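# Load an aluminum blank into the vise and tidy parts

## Task

Place a single plain gray aluminum blank on the vise's two low support bars with the vise open. It must face the same way up as the blanks that begin on the infeed plate (the plate with short pins), or be flipped over. Its long side must be pressed against the fixed jaw (the end block without hoses) and its short end against the work stop (the short rod between the jaws). Every finished part must lie flat in the black outfeed tray with its pocket facing up. Every other blank, aluminum or brass, must sit entirely on the infeed plate, not stacked on another blank and not propped on the pins, either original side up or flipped. A finished part or blank left anywhere else means failure, and anything that stays in place only because the robot is holding it at the end does not count.

## Robot and tools

Robot: two arms, left_arm (the robot's own left, on the +y side) and right_arm, each ending in a two-finger gripper. The robot stands at the near edge of the table and faces +x. The table surface starts around x = +0.15 m.

Frame: all poses use one scene frame in metres. The origin sits at table-top height (z = 0) above the centre of the robot's base, +x points out over the table, +y toward the left arm and +z up. Orientation is a quaternion written w first (qw, qx, qy, qz). On the gripper, the fingers extend along its local +z and close along its local y. The reported end_effector_position is the point between the finger pads, roughly 1 cm short of the tips. Reported hand positions can be slightly wrong, more so at long reach, and motions often stop a centimetre or more off, usually too low.

Row format (used by every moving call): one flat list of 16 numbers covering both arms, even if only one moves. The order is x, y, z, qw, qx, qy, qz, opening for left_arm, then the same eight for right_arm. x, y, z and the quaternion are an absolute target pose in the scene frame, not an offset. Opening runs from -1 (closed) to +1 (fully open, 0.094 m). Optionally 12 more numbers from 0 to 1 can follow: stiffness scales for the six joints of left_arm, then the six of right_arm, in Joint positions order. They multiply each joint's position gain and persist until changed.

execute_actions(actions): a list of actions run in order. Each action is a list of up to 15 rows, one row per control step of 1/30 s. If fewer rows are given, the last one repeats to fill 15 steps. Every step, the commanded pose is clipped to at most 70 mm and 16 degrees from the gripper's measured pose, so long moves need several actions. An action is rejected for both arms if any target lies more than 0.6 m from that gripper's current position along any of its own axes. If the first action fails this check against the latest reported state, or any action is malformed, nothing runs. An empty list just returns the state and images. To hold an orientation, repeat the same quaternion in every row instead of copying the drifting reported one.

move(target, speed, blocking): target is one 16-number row (absolute poses for both arms). Each gripper travels in a straight line; both paths finish together, lasting 0.5 to 10 s (cut off at 10 s). speed is the path's top speed in m/s, 0.002 to 0.5, default 0.25; rotation is capped at twice that value in rad/s. Paths ignore obstacles and the other arm. The opening is applied at the start. Faster contacts hit harder and aiming past a contact presses harder. With blocking=false the call returns after 0.5 s while motion continues; further moves and execute_actions are refused until a result shows it ended, so use wait or stop first. The result adds a move: line giving the ending (done, off_target, moving, held, fault) and any limits (paced means the pose was clipped; held means a check blocked some steps), plus each gripper's remaining distance from its target.

wait(seconds): 0 to 10 s; arms keep their last commands and a running move continues. stop(): brakes a running move; the fingers keep going. zoom_image(camera, region): camera is cam_left_wrist or cam_right_wrist (both 616x616 fisheye wrist cameras); region is [x0, y0, x1, y1] in pixels, origin top-left, at most 504 by 504. finished_scene(scene): ends the current scene by its number and reports success; it cannot be undone, so only call it when everything rests in its goal place without being held.

Results: the state line lists each gripper's position and quaternion; Hand target lines show where the controller is currently driving each gripper; grip_measured gives finger opening on the command scale, and the last Joint positions value is the opening in metres. Action results also list positions at some steps, with HELD marking steps held back. pose unreachable means the clearance check altered or blocked that arm's command. FAULT lines mean an arm stopped. MOTOR HOT appears at 85 °C; at 100 °C an OVER-TEMPERATURE FAULT drops that arm and what it holds. Each result may list camera calibration changes (OpenCV conventions, T_world_to_cam maps scene frame to camera frame).

Gripping: to hold something, command an opening below grip_measured; about 0.03 below grips firmly, less grips gently. Parts thinner than about 2 mm get weaker grip. Expect occasional brief tugs on held parts and pushes on loose objects, so grip securely.

An arm meant to stay still should receive its whole last reported pose and desired opening in every call. Avoid: dropping parts, slamming or pressing hard into things, the arms colliding, knocking anything off the table (that fails the task), and holding loads for long, which heats the motors.

Each tool is called as a command line: name --argument value for each argument, lists and objects as JSON in quotes; but a table of rows of numbers goes row by row, as --pt "numbers of a row", without its own name.

## Session

execute_actions --actions '[]'

Scene clock: 0.00 s.
left_arm: end_effector_position=(+0.6467, +0.0987, +0.1796) grip_measured=+1.000 end_effector_quat_wxyz=(-0.041, +0.635, +0.754, +0.165) | right_arm: end_effector_position=(+0.3434, +0.1824, +0.1354) grip_measured=+1.000 end_effector_quat_wxyz=(-0.254, +0.310, +0.901, +0.167)
Joint positions: left_arm=[-1.978  2.179  1.471 -0.531 -0.469  1.031  0.094] | right_arm=[ 2.379  2.336  1.269 -0.204 -0.379  1.438  0.094]
Joint velocities: left_arm=[ 0.015  0.005 -0.007 -0.017  0.051 -0.11   0.   ] | right_arm=[-0.005 -0.015  0.002 -0.022 -0.022  0.007  0.   ]
Hand target (left_arm): +0.647, +0.099, +0.174; -0.044, +0.635, +0.754, +0.165
Hand target (right_arm): +0.345, +0.184, +0.134; -0.253, +0.310, +0.901, +0.168
Joint stiffness scale: left_arm=[1. 1. 1. 1. 1. 1.] | right_arm=[1. 1. 1. 1. 1. 1.]

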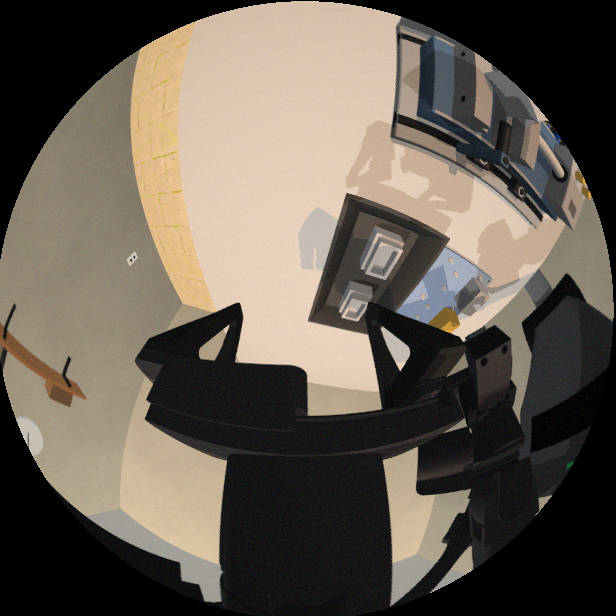

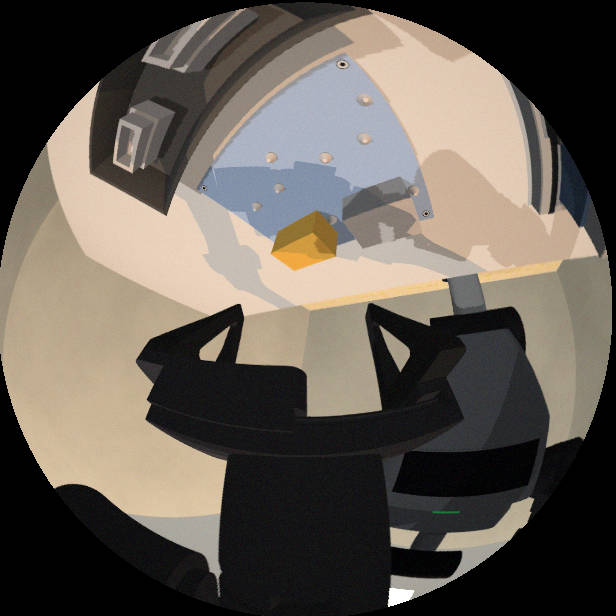

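move --target '[0.6,0.15,0.3,0,0.707,0.707,0,1,0.33,-0.12,0.25,0,0.707,0.707,0,1]' --speed 0.2

Scene clock: 30.53 s.
left_arm: end_effector_position=(+0.6052, +0.1410, +0.3011) grip_measured=+1.000 end_effector_quat_wxyz=(+0.011, +0.705, +0.709, +0.005) | right_arm: end_effector_position=(+0.3305, -0.1160, +0.2440) grip_measured=+1.000 end_effector_quat_wxyz=(-0.002, +0.700, +0.714, +0.011)
Joint positions: left_arm=[-1.854  1.805  1.22  -0.646 -0.089  1.309  0.094] | right_arm=[ 2.145  1.751  0.522 -0.042  0.167  2.086  0.094]
Joint velocities: left_arm=[-0.005  0.005  0.007 -0.002 -0.081 -0.022  0.   ] | right_arm=[-0.015 -0.015 -0.002 -0.012 -0.022 -0.007  0.   ]
Hand target (left_arm): +0.598, +0.151, +0.299; +0.001, +0.708, +0.707, +0.001
Hand target (right_arm): +0.330, -0.120, +0.246; -0.001, +0.708, +0.706, +0.006
Off the commanded pose (left_arm): 0.010 m, 1 deg.
Off the commanded pose (right_arm): 0.007 m, 2 deg.
Joint stiffness scale: left_arm=[1. 1. 1. 1. 1. 1.] | right_arm=[1. 1. 1. 1. 1. 1.]
move: done
camera_calibration (this result's frames):
cam_left_wrist: T_world_to_cam=[[-0.999345, -0.0103149, -0.0346859, 0.61656], [-0.0284593, 0.81606, 0.577267, -0.268613], [0.0223513, 0.577876, -0.815819, 0.276515], [0, 0, 0, 1]] pos_world=[0.602331, 0.0657728, 0.402034]
cam_right_wrist: T_world_to_cam=[[-0.999916, -0.00783127, -0.0103712, 0.334694], [-0.0125081, 0.796512, 0.604493, -0.0444552], [0.00352685, 0.604572, -0.796543, 0.390512], [0, 0, 0, 1]] pos_world=[0.332732, -0.198062, 0.341403]

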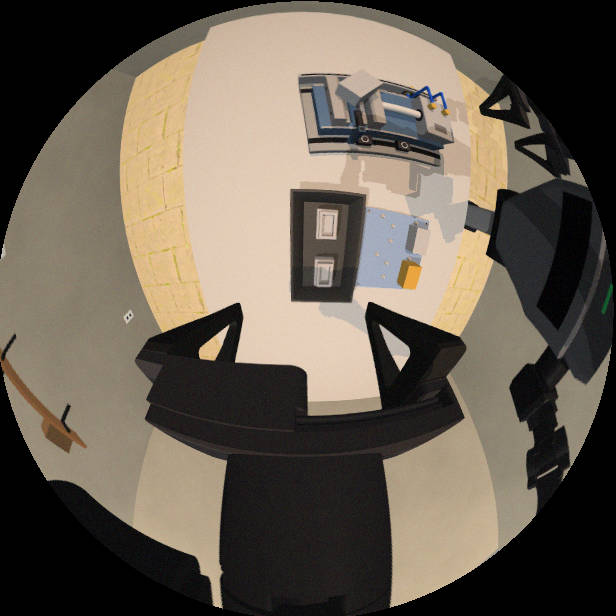

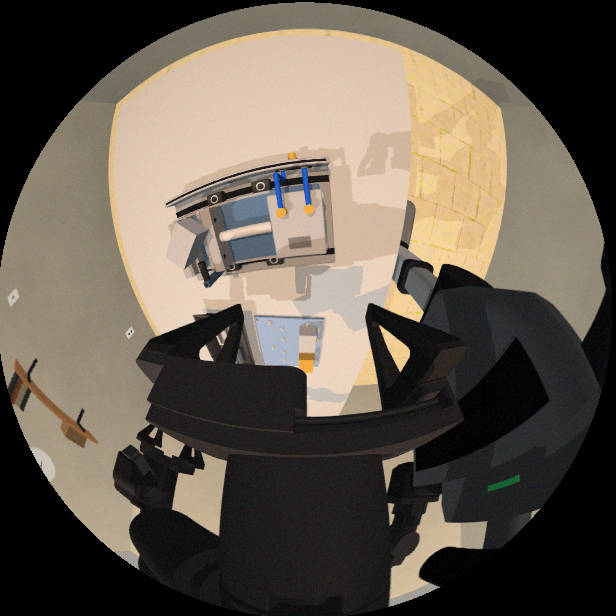

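zoom_image --camera "cam_left_wrist" --region '[280,50,480,310]'

zoom_image --camera "cam_right_wrist" --region '[150,140,350,300]'

Region (280, 50, 480, 310) of cam_left_wrist's 616x616 image, scaled by 1.938, with more detail than that image has; it fills the left 388 columns of this view, and the rest is white.

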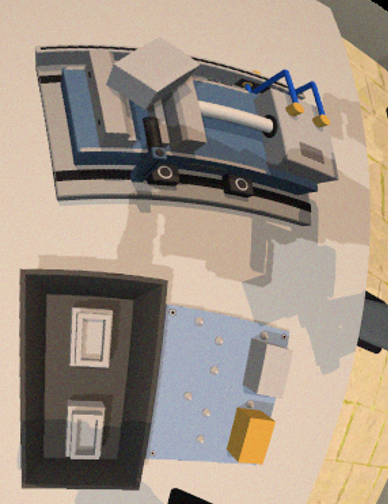

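Region (150, 140, 350, 300) of cam_right_wrist's 616x616 image, scaled by 2.520, with more detail than that image has; it fills the top 403 rows of this view, and the rest is white.

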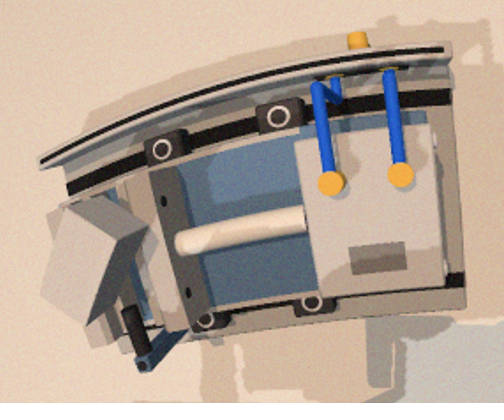

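move --target '[0.45,0.25,0.25,0,0.707,0.707,0,1,0.45,-0.15,0.27,0,0,1,0,1]'

zoom_image --camera "cam_right_wrist" --region '[180,60,440,320]'

zoom_image --camera "cam_left_wrist" --region '[180,100,440,320]'

Scene clock: 50.13 s.
left_arm: end_effector_position=(+0.4510, +0.2452, +0.2441) grip_measured=+1.000 end_effector_quat_wxyz=(-0.005, +0.706, +0.708, -0.004) | right_arm: end_effector_position=(+0.4371, -0.1473, +0.2629) grip_measured=+1.000 end_effector_quat_wxyz=(+0.007, -0.005, -1.000, +0.002)
Joint positions: left_arm=[-1.679  1.734  0.733 -0.255 -0.036  1.475  0.094] | right_arm=[ 1.945  1.708  0.755 -0.326  0.117  0.357  0.094]
Joint velocities: left_arm=[-0.024  0.005 -0.007 -0.022  0.007  0.125  0.   ] | right_arm=[-0.015 -0.015 -0.017  0.027  0.007 -0.066  0.   ]
Hand target (left_arm): +0.451, +0.251, +0.245; -0.002, +0.708, +0.707, +0.000
Hand target (right_arm): +0.449, -0.147, +0.270; +0.000, +0.000, +1.000, +0.001
Off the commanded pose (left_arm): 0.008 m, 1 deg.
Off the commanded pose (right_arm): 0.015 m, 1 deg.
Joint stiffness scale: left_arm=[1. 1. 1. 1. 1. 1.] | right_arm=[1. 1. 1. 1. 1. 1.]
move: off_target (right_arm)
camera_calibration (this result's frames):
cam_left_wrist: T_world_to_cam=[[-0.999967, -0.00806145, -0.000222692, 0.452894], [-0.00666486, 0.810552, 0.585629, -0.335598], [-0.00454052, 0.585612, -0.810579, 0.18221], [0, 0, 0, 1]] pos_world=[0.45147, 0.168966, 0.344332]
cam_right_wrist: T_world_to_cam=[[-0.0216168, -0.999734, 0.00809107, -0.137343], [-0.799053, 0.0221404, 0.600853, 0.201094], [-0.600872, 0.00652336, -0.799318, 0.600941], [0, 0, 0, 1]] pos_world=[0.518805, -0.145678, 0.360626]

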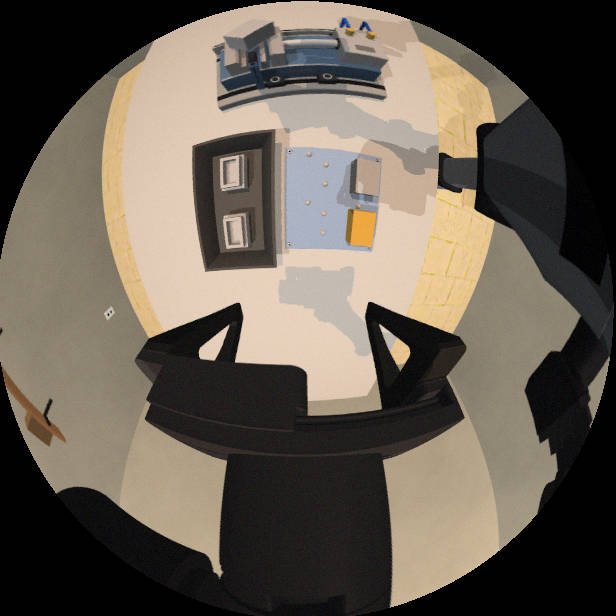

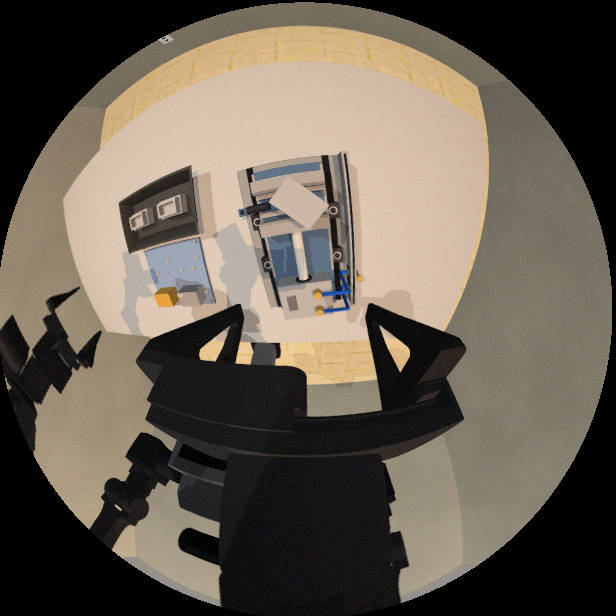

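Region (180, 60, 440, 320) of cam_right_wrist's 616x616 image, scaled by 1.938, with more detail than that image has.

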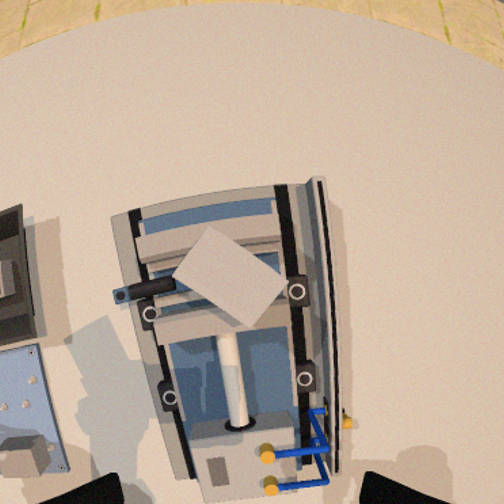

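Region (180, 100, 440, 320) of cam_left_wrist's 616x616 image, scaled by 1.938, with more detail than that image has; it fills the top 426 rows of this view, and the rest is white.

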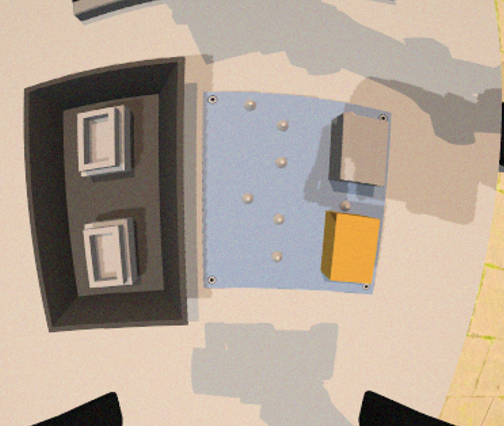

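move --target '[0.4,0.3,0.25,0,0.707,0.707,0,1,0.515,-0.143,0.165,0,0.317,0.948,0,1]' --speed 0.15

zoom_image --camera "cam_right_wrist" --region '[150,120,460,400]'

Scene clock: 90.73 s.
left_arm: end_effector_position=(+0.3990, +0.2966, +0.2464) grip_measured=+1.000 end_effector_quat_wxyz=(-0.005, +0.705, +0.709, -0.005) | right_arm: end_effector_position=(+0.5095, -0.1397, +0.1745) grip_measured=+1.000 end_effector_quat_wxyz=(-0.004, +0.304, +0.953, -0.003)
Joint positions: left_arm=[-1.537  1.689  0.584 -0.153  0.01   1.608  0.094] | right_arm=[ 1.887  2.013  1.023 -0.278  0.1    0.908  0.094]
Joint velocities: left_arm=[-0.024 -0.005 -0.012  0.017 -0.037  0.037  0.   ] | right_arm=[-0.015 -0.005 -0.007 -0.007  0.081 -0.051  0.   ]
Hand target (left_arm): +0.400, +0.301, +0.249; -0.002, +0.707, +0.707, +0.000
Hand target (right_arm): +0.516, -0.141, +0.167; +0.000, +0.317, +0.948, +0.001
Off the commanded pose (left_arm): 0.005 m, 1 deg.
Off the commanded pose (right_arm): 0.011 m, 2 deg.
Joint stiffness scale: left_arm=[1. 1. 1. 1. 1. 1.] | right_arm=[1. 1. 1. 1. 1. 1.]
move: off_target (right_arm)
camera_calibration (this result's frames):
cam_left_wrist: T_world_to_cam=[[-0.999939, -0.0106181, 0.00307726, 0.401281], [-0.00681825, 0.811452, 0.584379, -0.378903], [-0.00870207, 0.584323, -0.811475, 0.155963], [0, 0, 0, 1]] pos_world=[0.40003, 0.22059, 0.346749]
cam_right_wrist: T_world_to_cam=[[-0.588117, -0.808698, 0.0111733, 0.187389], [-0.646119, 0.478103, 0.594936, 0.298714], [-0.486465, 0.342673, -0.803696, 0.563098], [0, 0, 0, 1]] pos_world=[0.577139, -0.184234, 0.272749]

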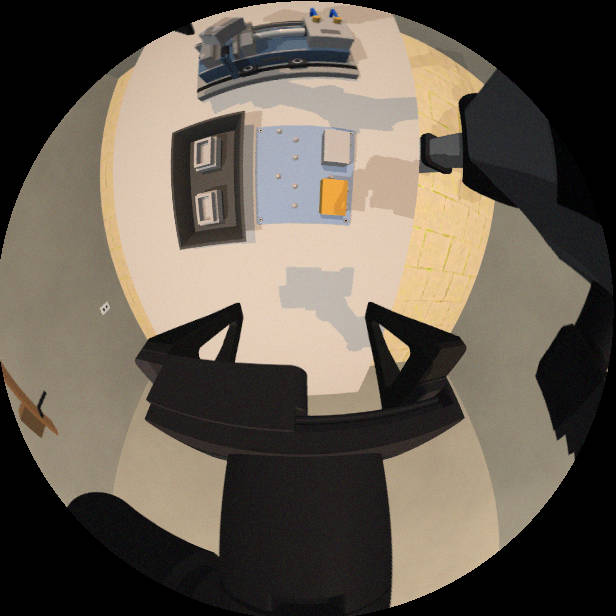

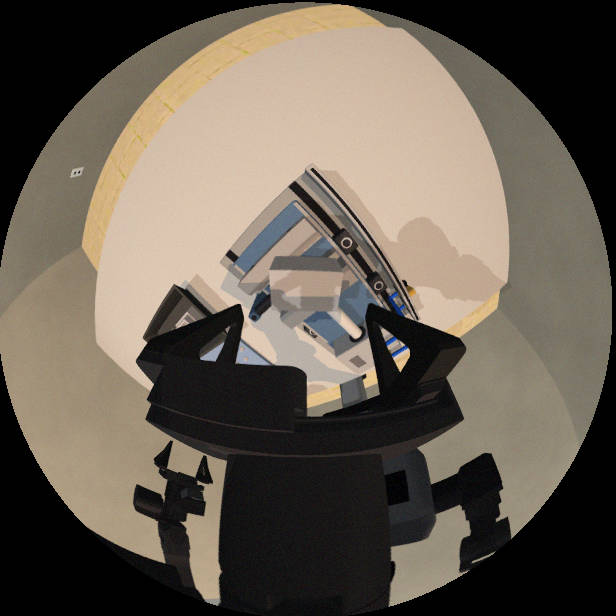

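Region (150, 120, 460, 400) of cam_right_wrist's 616x616 image, scaled by 1.626, with more detail than that image has; it fills the top 455 rows of this view, and the rest is white.

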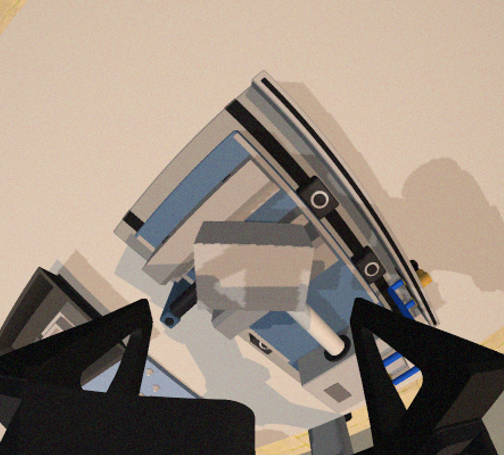

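move --target '[0.4,0.3,0.25,0,0.707,0.707,0,1,0.509,-0.138,0.103,0,0.317,0.948,0,1]' --speed 0.05

zoom_image --camera "cam_left_wrist" --region '[150,0,300,110]'

Scene clock: 99.97 s.
left_arm: end_effector_position=(+0.4007, +0.2964, +0.2478) grip_measured=+1.000 end_effector_quat_wxyz=(-0.003, +0.705, +0.709, -0.004) | right_arm: end_effector_position=(+0.5063, -0.1346, +0.1138) grip_measured=+1.000 end_effector_quat_wxyz=(-0.004, +0.306, +0.952, -0.001)
Joint positions: left_arm=[-1.537  1.684  0.584 -0.153  0.012  1.609  0.094] | right_arm=[ 1.886  2.176  1.091 -0.18   0.098  0.911  0.094]
Joint velocities: left_arm=[ 0.005 -0.015 -0.012 -0.012 -0.037 -0.066  0.   ] | right_arm=[-0.015 -0.015  0.007 -0.022 -0.051 -0.007  0.   ]
Hand target (left_arm): +0.400, +0.300, +0.250; -0.000, +0.707, +0.707, -0.000
Hand target (right_arm): +0.510, -0.138, +0.104; -0.000, +0.317, +0.948, -0.000
Off the commanded pose (left_arm): 0.004 m, 1 deg.
Off the commanded pose (right_arm): 0.012 m, 1 deg.
Joint stiffness scale: left_arm=[1. 1. 1. 1. 1. 1.] | right_arm=[1. 1. 1. 1. 1. 1.]
move: off_target (right_arm)
camera_calibration (this result's frames):
cam_left_wrist: T_world_to_cam=[[-0.999949, -0.00981496, -0.00231047, 0.404048], [-0.00932002, 0.81222, 0.583276, -0.378532], [-0.00384822, 0.583268, -0.81227, 0.155852], [0, 0, 0, 1]] pos_world=[0.401099, 0.220513, 0.348316]
cam_right_wrist: T_world_to_cam=[[-0.592011, -0.805886, 0.00845779, 0.192918], [-0.645076, 0.480117, 0.594445, 0.330137], [-0.483115, 0.346462, -0.804092, 0.509905], [0, 0, 0, 1]] pos_world=[0.573516, -0.179697, 0.212131]

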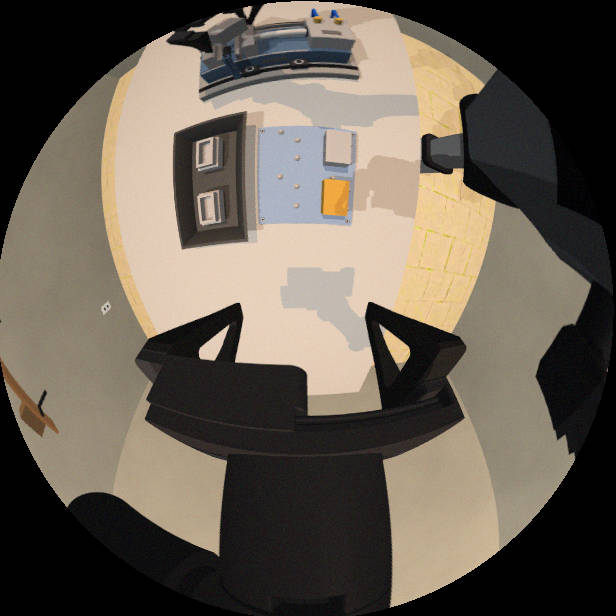

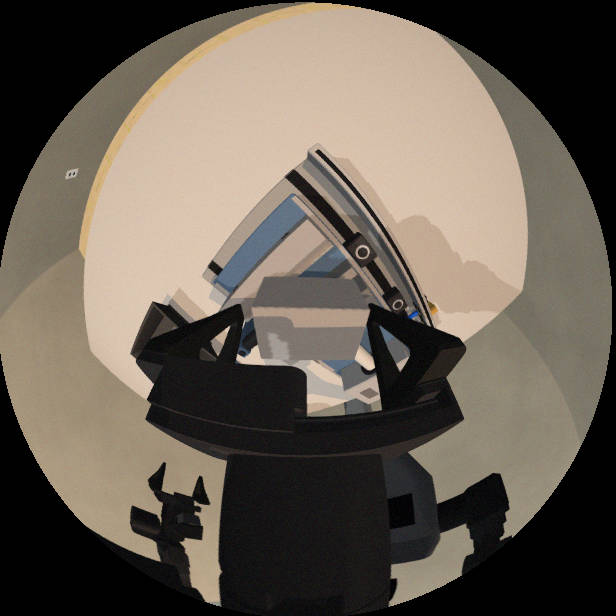

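Region (150, 0, 300, 110) of cam_left_wrist's 616x616 image, scaled by 3.360, with more detail than that image has; it fills the top 370 rows of this view, and the rest is white.

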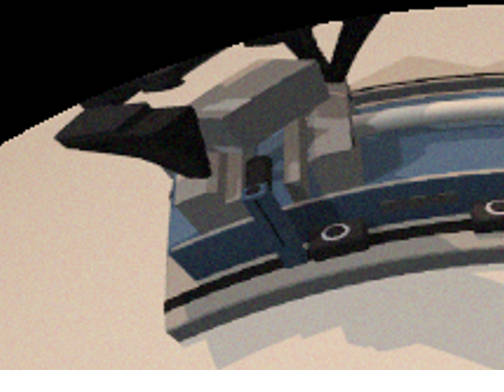

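move --target '[0.4,0.3,0.25,0,0.707,0.707,0,1,0.497,-0.133,0.097,0,0.317,0.948,0,1]' --speed 0.03

move --target '[0.4,0.3,0.25,0,0.707,0.707,0,1,0.497,-0.133,0.097,0,0.317,0.948,0,0.3]' --speed 0.03

Scene clock: 108.60 s.
left_arm: end_effector_position=(+0.4007, +0.2964, +0.2478) grip_measured=+1.000 end_effector_quat_wxyz=(-0.003, +0.705, +0.709, -0.004) | right_arm: end_effector_position=(+0.5104, -0.1337, +0.1135) grip_measured=+1.000 end_effector_quat_wxyz=(+0.006, +0.312, +0.950, +0.003)
Joint positions: left_arm=[-1.537  1.684  0.584 -0.153  0.012  1.609  0.094] | right_arm=[ 1.886  2.176  1.089 -0.157  0.101  0.923  0.094]
Joint velocities: left_arm=[ 0.005 -0.005  0.002 -0.002 -0.007 -0.022  0.   ] | right_arm=[ 0.005 -0.015  0.007 -0.027 -0.066  0.051  0.   ]
Hand target (left_arm): +0.400, +0.300, +0.250; -0.000, +0.707, +0.707, +0.000
Hand target (right_arm): +0.497, -0.133, +0.098; -0.000, +0.317, +0.948, -0.000
Off the commanded pose (left_arm): 0.004 m, 1 deg.
Off the commanded pose (right_arm): 0.021 m, 1 deg.
Joint stiffness scale: left_arm=[1. 1. 1. 1. 1. 1.] | right_arm=[1. 1. 1. 1. 1. 1.]
move: off_target (right_arm)
camera_calibration (this result's frames):
cam_left_wrist: T_world_to_cam=[[-0.999949, -0.00981496, -0.00231047, 0.404048], [-0.00932002, 0.81222, 0.583276, -0.378532], [-0.00384822, 0.583268, -0.81227, 0.155852], [0, 0, 0, 1]] pos_world=[0.401099, 0.220513, 0.348316]
cam_right_wrist: T_world_to_cam=[[-0.602607, -0.798011, -0.00655104, 0.204267], [-0.650981, 0.486797, 0.582454, 0.337781], [-0.461616, 0.355255, -0.812838, 0.502549], [0, 0, 0, 1]] pos_world=[0.574966, -0.179957, 0.213087]

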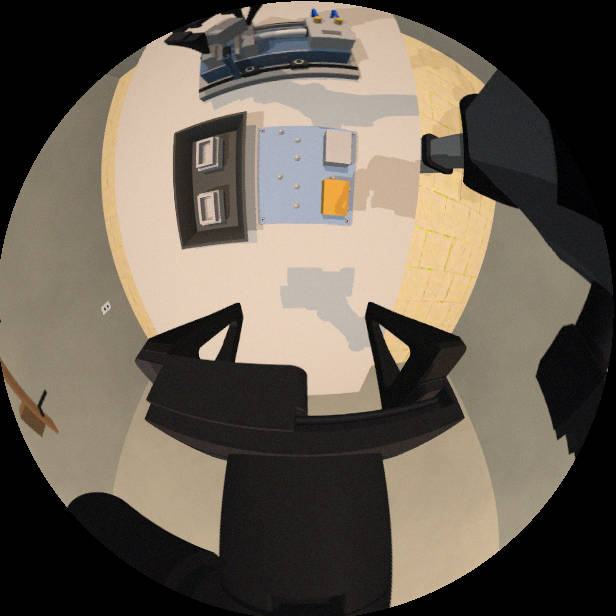

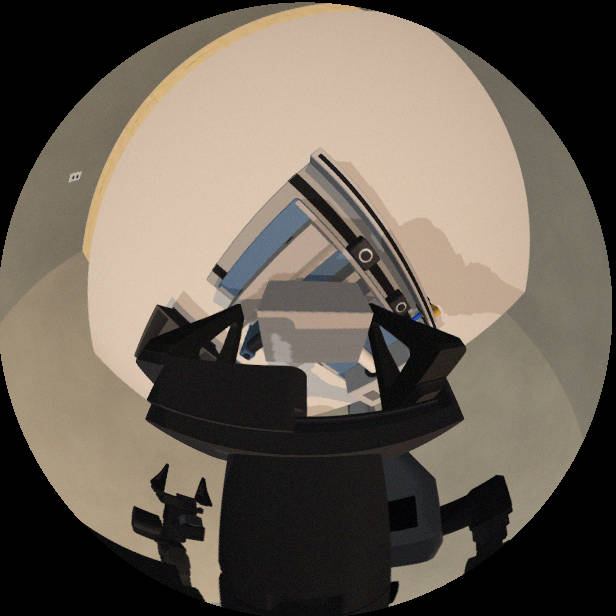

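Scene clock: 109.53 s.
left_arm: end_effector_position=(+0.4007, +0.2964, +0.2478) grip_measured=+1.000 end_effector_quat_wxyz=(-0.003, +0.705, +0.709, -0.004) | right_arm: end_effector_position=(+0.5102, -0.1343, +0.1135) grip_measured=+0.302 end_effector_quat_wxyz=(+0.007, +0.312, +0.950, +0.002)
Joint positions: left_arm=[-1.537  1.684  0.584 -0.153  0.012  1.609  0.094] | right_arm=[ 1.886  2.176  1.087 -0.156  0.104  0.923  0.061]
Joint velocities: left_arm=[-0.005 -0.005  0.002 -0.007 -0.007 -0.007  0.   ] | right_arm=[ 0.005  0.005 -0.007  0.007 -0.022 -0.007 -0.001]
Hand target (left_arm): +0.400, +0.300, +0.250; -0.000, +0.707, +0.707, +0.000
Hand target (right_arm): +0.497, -0.133, +0.098; -0.000, +0.317, +0.948, -0.000
Off the commanded pose (left_arm): 0.004 m, 1 deg.
Off the commanded pose (right_arm): 0.021 m, 1 deg.
Joint stiffness scale: left_arm=[1. 1. 1. 1. 1. 1.] | right_arm=[1. 1. 1. 1. 1. 1.]
move: off_target (right_arm)
camera_calibration (this result's frames):
cam_left_wrist: T_world_to_cam=[[-0.999949, -0.00981496, -0.00231047, 0.404048], [-0.00932002, 0.81222, 0.583276, -0.378532], [-0.00384822, 0.583268, -0.81227, 0.155852], [0, 0, 0, 1]] pos_world=[0.401099, 0.220513, 0.348316]
cam_right_wrist: T_world_to_cam=[[-0.602634, -0.798003, -0.00473732, 0.203421], [-0.651464, 0.488525, 0.580463, 0.338655], [-0.460897, 0.352893, -0.814273, 0.502067], [0, 0, 0, 1]] pos_world=[0.574612, -0.180287, 0.213206]

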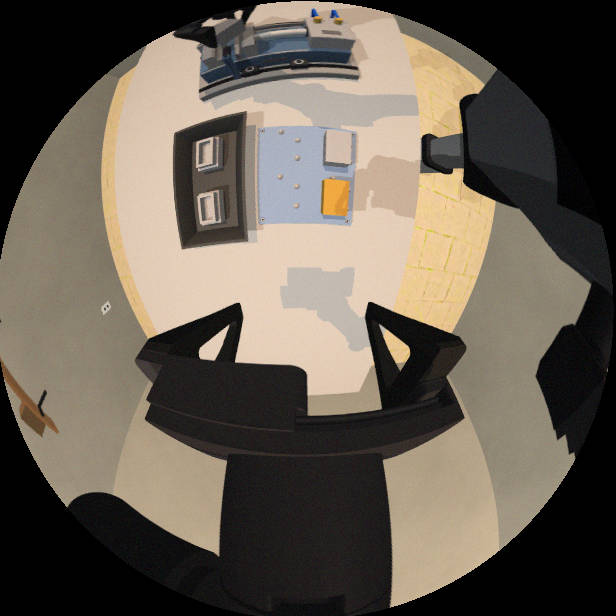

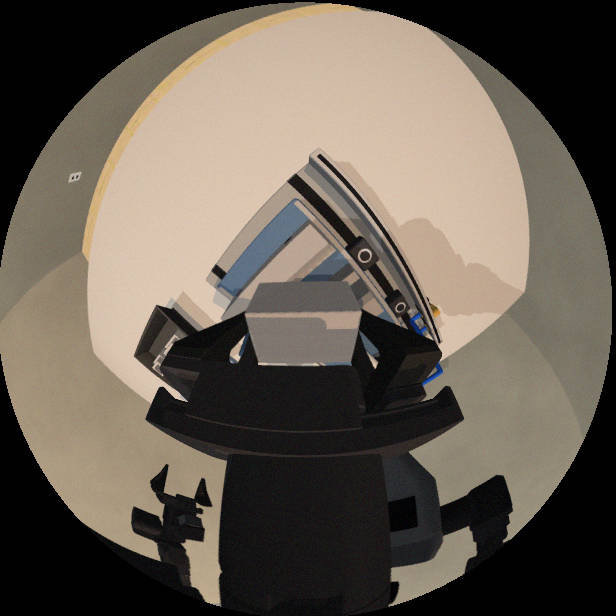

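move --target '[0.4,0.3,0.25,0,0.707,0.707,0,1,0.51,-0.134,0.112,0,0.317,0.948,0,0.2]' --speed 0.03

Scene clock: 114.30 s.
left_arm: end_effector_position=(+0.4007, +0.2964, +0.2478) grip_measured=+1.000 end_effector_quat_wxyz=(-0.003, +0.705, +0.709, -0.004) | right_arm: end_effector_position=(+0.5101, -0.1343, +0.1135) grip_measured=+0.261 end_effector_quat_wxyz=(+0.006, +0.312, +0.950, +0.002)
Joint positions: left_arm=[-1.537  1.684  0.584 -0.153  0.012  1.609  0.094] | right_arm=[ 1.886  2.176  1.088 -0.157  0.104  0.923  0.059]
Joint velocities: left_arm=[ 0.005  0.015 -0.007  0.002  0.007  0.022  0.   ] | right_arm=[ 0.005 -0.024 -0.002  0.012 -0.022  0.081 -0.   ]
Hand target (left_arm): +0.400, +0.300, +0.250; -0.000, +0.707, +0.707, +0.000
Hand target (right_arm): +0.510, -0.134, +0.112; +0.000, +0.317, +0.948, -0.000
Off the commanded pose (left_arm): 0.004 m, 1 deg.
Off the commanded pose (right_arm): 0.002 m, 1 deg.
Joint stiffness scale: left_arm=[1. 1. 1. 1. 1. 1.] | right_arm=[1. 1. 1. 1. 1. 1.]
move: done
camera_calibration (this result's frames):
cam_left_wrist: T_world_to_cam=[[-0.999949, -0.00981496, -0.00231047, 0.404048], [-0.00932002, 0.81222, 0.583276, -0.378532], [-0.00384822, 0.583268, -0.81227, 0.155852], [0, 0, 0, 1]] pos_world=[0.401099, 0.220513, 0.348316]
cam_right_wrist: T_world_to_cam=[[-0.602577, -0.79805, -0.00412624, 0.20328], [-0.651079, 0.488601, 0.580831, 0.338395], [-0.461517, 0.352682, -0.814013, 0.502329], [0, 0, 0, 1]] pos_world=[0.574647, -0.180275, 0.213191]

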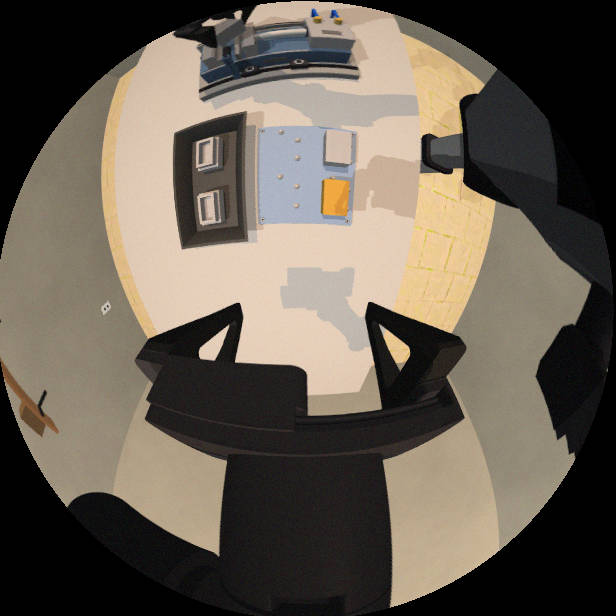

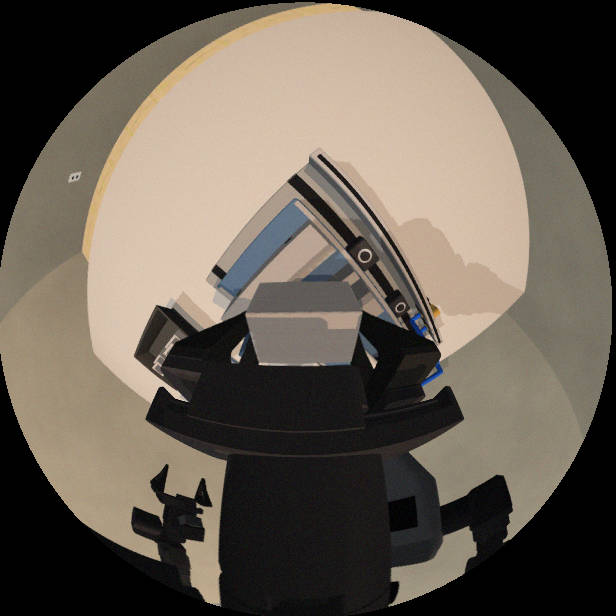

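move --target '[0.5,0.08,0.22,0,0.0,1,0,1,0.505,-0.15,0.17,0,0.1,0.995,0,0.2]' --speed 0.12

zoom_image --camera "cam_right_wrist" --region '[150,120,460,400]'

Scene clock: 127.27 s.
left_arm: end_effector_position=(+0.5024, +0.0841, +0.2327) grip_measured=+1.000 end_effector_quat_wxyz=(+0.011, +0.001, +1.000, -0.006) | right_arm: end_effector_position=(+0.4981, -0.1471, +0.1585) grip_measured=+0.260 end_effector_quat_wxyz=(-0.003, +0.105, +0.995, -0.002)
Joint positions: left_arm=[-2.013  1.881  0.996 -0.361 -0.136 -0.405  0.094] | right_arm=[ 1.876  2.046  0.999 -0.217  0.098  0.489  0.059]
Joint velocities: left_arm=[-0.024  0.005  0.002 -0.007  0.11  -0.051  0.   ] | right_arm=[-0.005 -0.015 -0.007 -0.017 -0.037  0.037 -0.   ]
Hand target (left_arm): +0.500, +0.076, +0.224; +0.003, -0.001, +1.000, -0.004
Hand target (right_arm): +0.504, -0.150, +0.169; +0.000, +0.100, +0.995, +0.000
Off the commanded pose (left_arm): 0.014 m, 1 deg.
Off the commanded pose (right_arm): 0.014 m, 1 deg.
Joint stiffness scale: left_arm=[1. 1. 1. 1. 1. 1.] | right_arm=[1. 1. 1. 1. 1. 1.]
move: off_target (left_arm, right_arm)
camera_calibration (this result's frames):
cam_left_wrist: T_world_to_cam=[[0.00254322, -0.999997, 0.000461968, 0.0826003], [-0.824408, -0.00183519, 0.565993, 0.28569], [-0.56599, -0.0018203, -0.82441, 0.602233], [0, 0, 0, 1]] pos_world=[0.576173, 0.0842206, 0.33475]
cam_right_wrist: T_world_to_cam=[[-0.219337, -0.975616, 0.00800797, -0.0328695], [-0.78328, 0.180978, 0.594743, 0.329045], [-0.58169, 0.124177, -0.803876, 0.562592], [0, 0, 0, 1]] pos_world=[0.577779, -0.161479, 0.25682]

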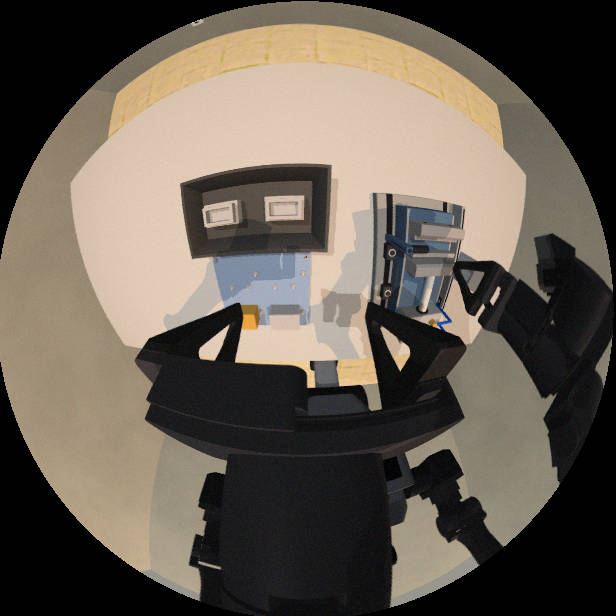

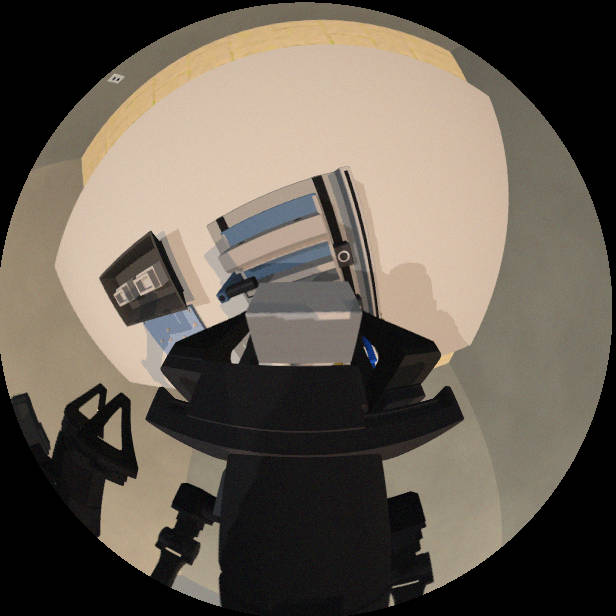

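Region (150, 120, 460, 400) of cam_right_wrist's 616x616 image, scaled by 1.626, with more detail than that image has; it fills the top 455 rows of this view, and the rest is white.

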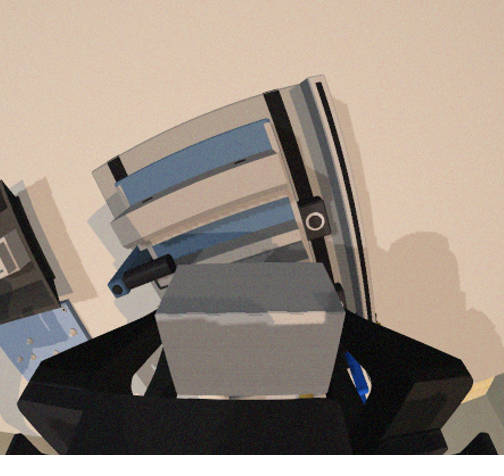

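move --target '[0.53,0.03,0.2,0,0.0,1,0,1,0.522,-0.155,0.128,0,-0.052,0.9986,0,0.2]' --speed 0.05

zoom_image --camera "cam_right_wrist" --region '[150,120,460,400]'

zoom_image --camera "cam_left_wrist" --region '[360,150,520,330]'

Scene clock: 151.83 s.
left_arm: end_effector_position=(+0.5327, +0.0392, +0.2113) grip_measured=+1.000 end_effector_quat_wxyz=(+0.008, +0.001, +1.000, -0.003) | right_arm: end_effector_position=(+0.5143, -0.1529, +0.1330) grip_measured=+0.260 end_effector_quat_wxyz=(+0.006, +0.046, -0.999, +0.002)
Joint positions: left_arm=[-2.064  1.999  1.168 -0.432 -0.154 -0.456  0.094] | right_arm=[ 1.85   2.122  1.073 -0.217  0.09   0.163  0.059]
Joint velocities: left_arm=[ 0.005 -0.005  0.017  0.012 -0.037 -0.022  0.   ] | right_arm=[ 0.005  0.005 -0.007  0.022 -0.022 -0.037 -0.001]
Hand target (left_arm): +0.530, +0.030, +0.201; +0.000, +0.000, +1.000, -0.001
Hand target (right_arm): +0.522, -0.154, +0.128; +0.000, -0.052, +0.999, +0.000
Off the commanded pose (left_arm): 0.015 m, 1 deg.
Off the commanded pose (right_arm): 0.009 m, 1 deg.
Joint stiffness scale: left_arm=[1. 1. 1. 1. 1. 1.] | right_arm=[1. 1. 1. 1. 1. 1.]
move: off_target (left_arm)
camera_calibration (this result's frames):
cam_left_wrist: T_world_to_cam=[[0.00400909, -0.999978, -0.0053506, 0.0381185], [-0.820321, -0.00634872, 0.571868, 0.319444], [-0.57189, 0.00209654, -0.820328, 0.603761], [0, 0, 0, 1]] pos_world=[0.607179, 0.0388799, 0.312806]
cam_right_wrist: T_world_to_cam=[[0.0811995, -0.996678, 0.00630194, -0.192339], [-0.798669, -0.0612825, 0.598643, 0.328364], [-0.596268, -0.0536427, -0.800991, 0.532132], [0, 0, 0, 1]] pos_world=[0.595165, -0.143032, 0.230873]

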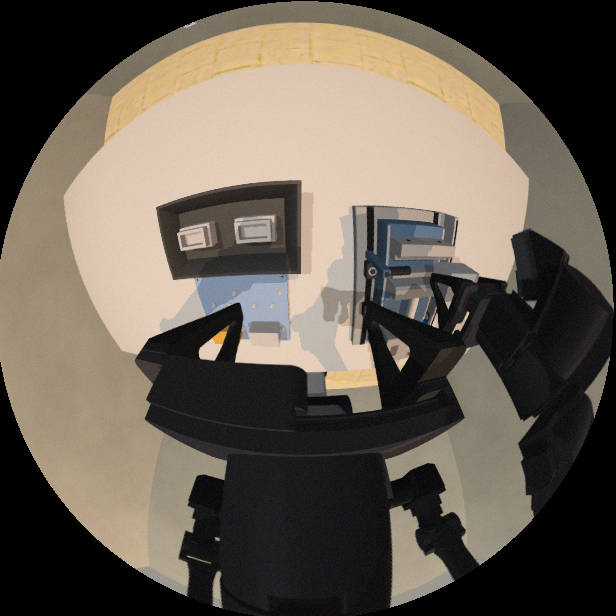

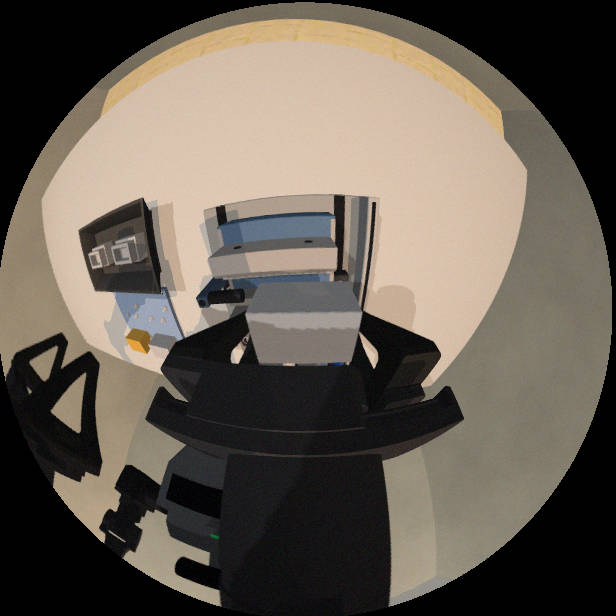

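Region (150, 120, 460, 400) of cam_right_wrist's 616x616 image, scaled by 1.626, with more detail than that image has; it fills the top 455 rows of this view, and the rest is white.

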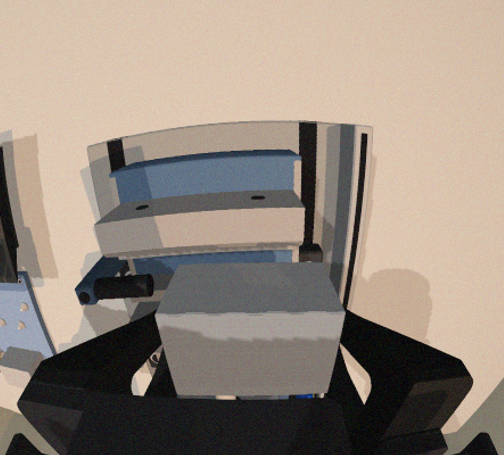

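Region (360, 150, 520, 330) of cam_left_wrist's 616x616 image, scaled by 2.800, with more detail than that image has.

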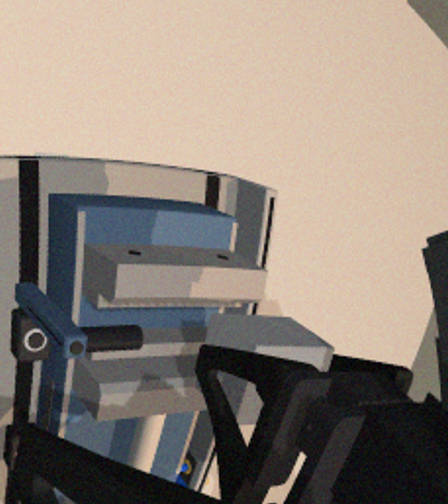

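move --target '[0.53,0.03,0.2,0,0.0,1,0,1,0.505,-0.155,0.116,0,-0.075,0.997,0,0.2]' --speed 0.03

zoom_image --camera "cam_right_wrist" --region '[150,120,460,400]'

zoom_image --camera "cam_left_wrist" --region '[360,150,520,330]'

Scene clock: 174.63 s.
left_arm: end_effector_position=(+0.5322, +0.0395, +0.2108) grip_measured=+1.000 end_effector_quat_wxyz=(+0.007, +0.001, +1.000, -0.003) | right_arm: end_effector_position=(+0.5073, -0.1536, +0.1211) grip_measured=+0.260 end_effector_quat_wxyz=(+0.002, +0.067, -0.998, +0.001)
Joint positions: left_arm=[-2.064  2.     1.168 -0.432 -0.155 -0.457  0.094] | right_arm=[ 1.85   2.149  1.063 -0.172  0.09   0.12   0.059]
Joint velocities: left_arm=[-0.005 -0.005  0.012 -0.012 -0.066 -0.125  0.   ] | right_arm=[-0.005 -0.005  0.012  0.012 -0.037 -0.007 -0.001]
Hand target (left_arm): +0.530, +0.030, +0.200; +0.000, +0.000, +1.000, -0.000
Hand target (right_arm): +0.505, -0.155, +0.116; -0.000, -0.075, +0.997, -0.000
Off the commanded pose (left_arm): 0.015 m, 1 deg.
Off the commanded pose (right_arm): 0.006 m, 1 deg.
Joint stiffness scale: left_arm=[1. 1. 1. 1. 1. 1.] | right_arm=[1. 1. 1. 1. 1. 1.]
move: off_target (left_arm)
camera_calibration (this result's frames):
cam_left_wrist: T_world_to_cam=[[0.00416353, -0.999969, -0.00670307, 0.038582], [-0.819738, -0.00725203, 0.572693, 0.318959], [-0.572724, 0.00311034, -0.819743, 0.603365], [0, 0, 0, 1]] pos_world=[0.606863, 0.0390172, 0.312197]
cam_right_wrist: T_world_to_cam=[[0.122982, -0.992397, 0.0048291, -0.212788], [-0.799668, -0.0962142, 0.592684, 0.32566], [-0.587713, -0.0767511, -0.805421, 0.511073], [0, 0, 0, 1]] pos_world=[0.586953, -0.140612, 0.219643]

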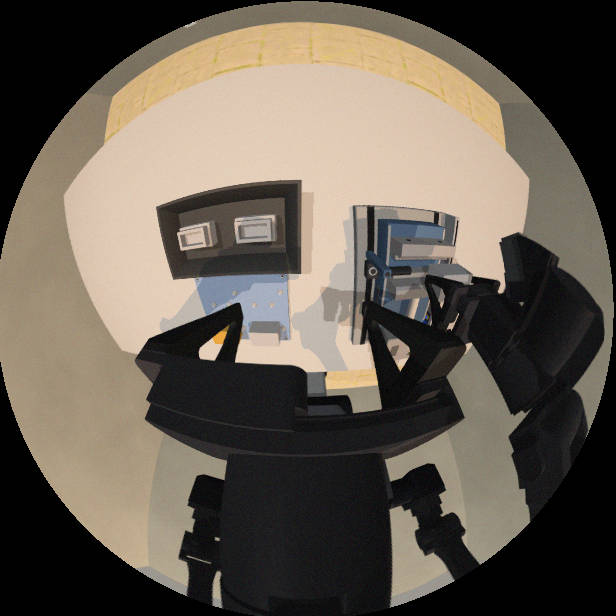

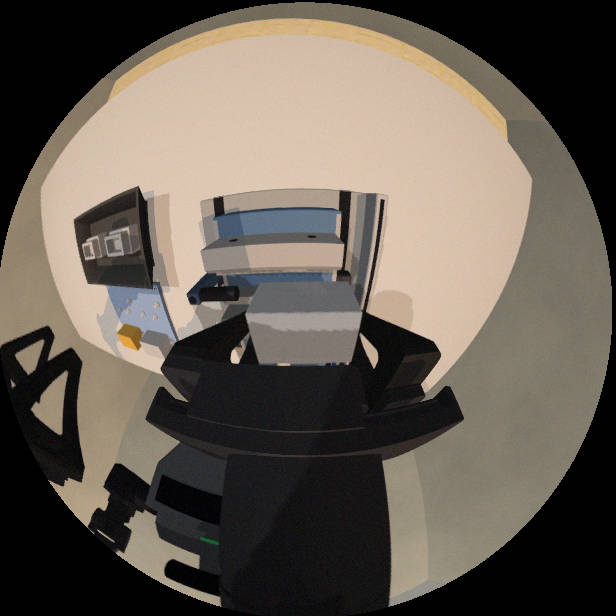

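Region (150, 120, 460, 400) of cam_right_wrist's 616x616 image, scaled by 1.626, with more detail than that image has; it fills the top 455 rows of this view, and the rest is white.

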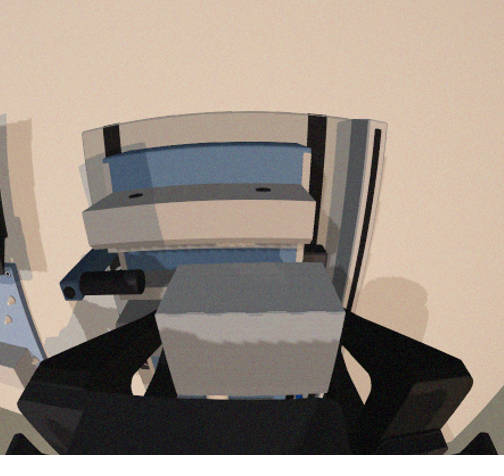

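Region (360, 150, 520, 330) of cam_left_wrist's 616x616 image, scaled by 2.800, with more detail than that image has.

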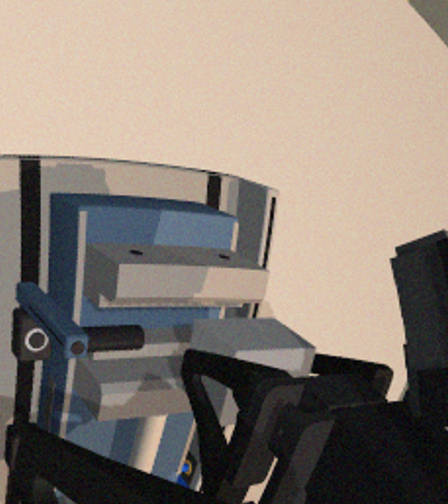

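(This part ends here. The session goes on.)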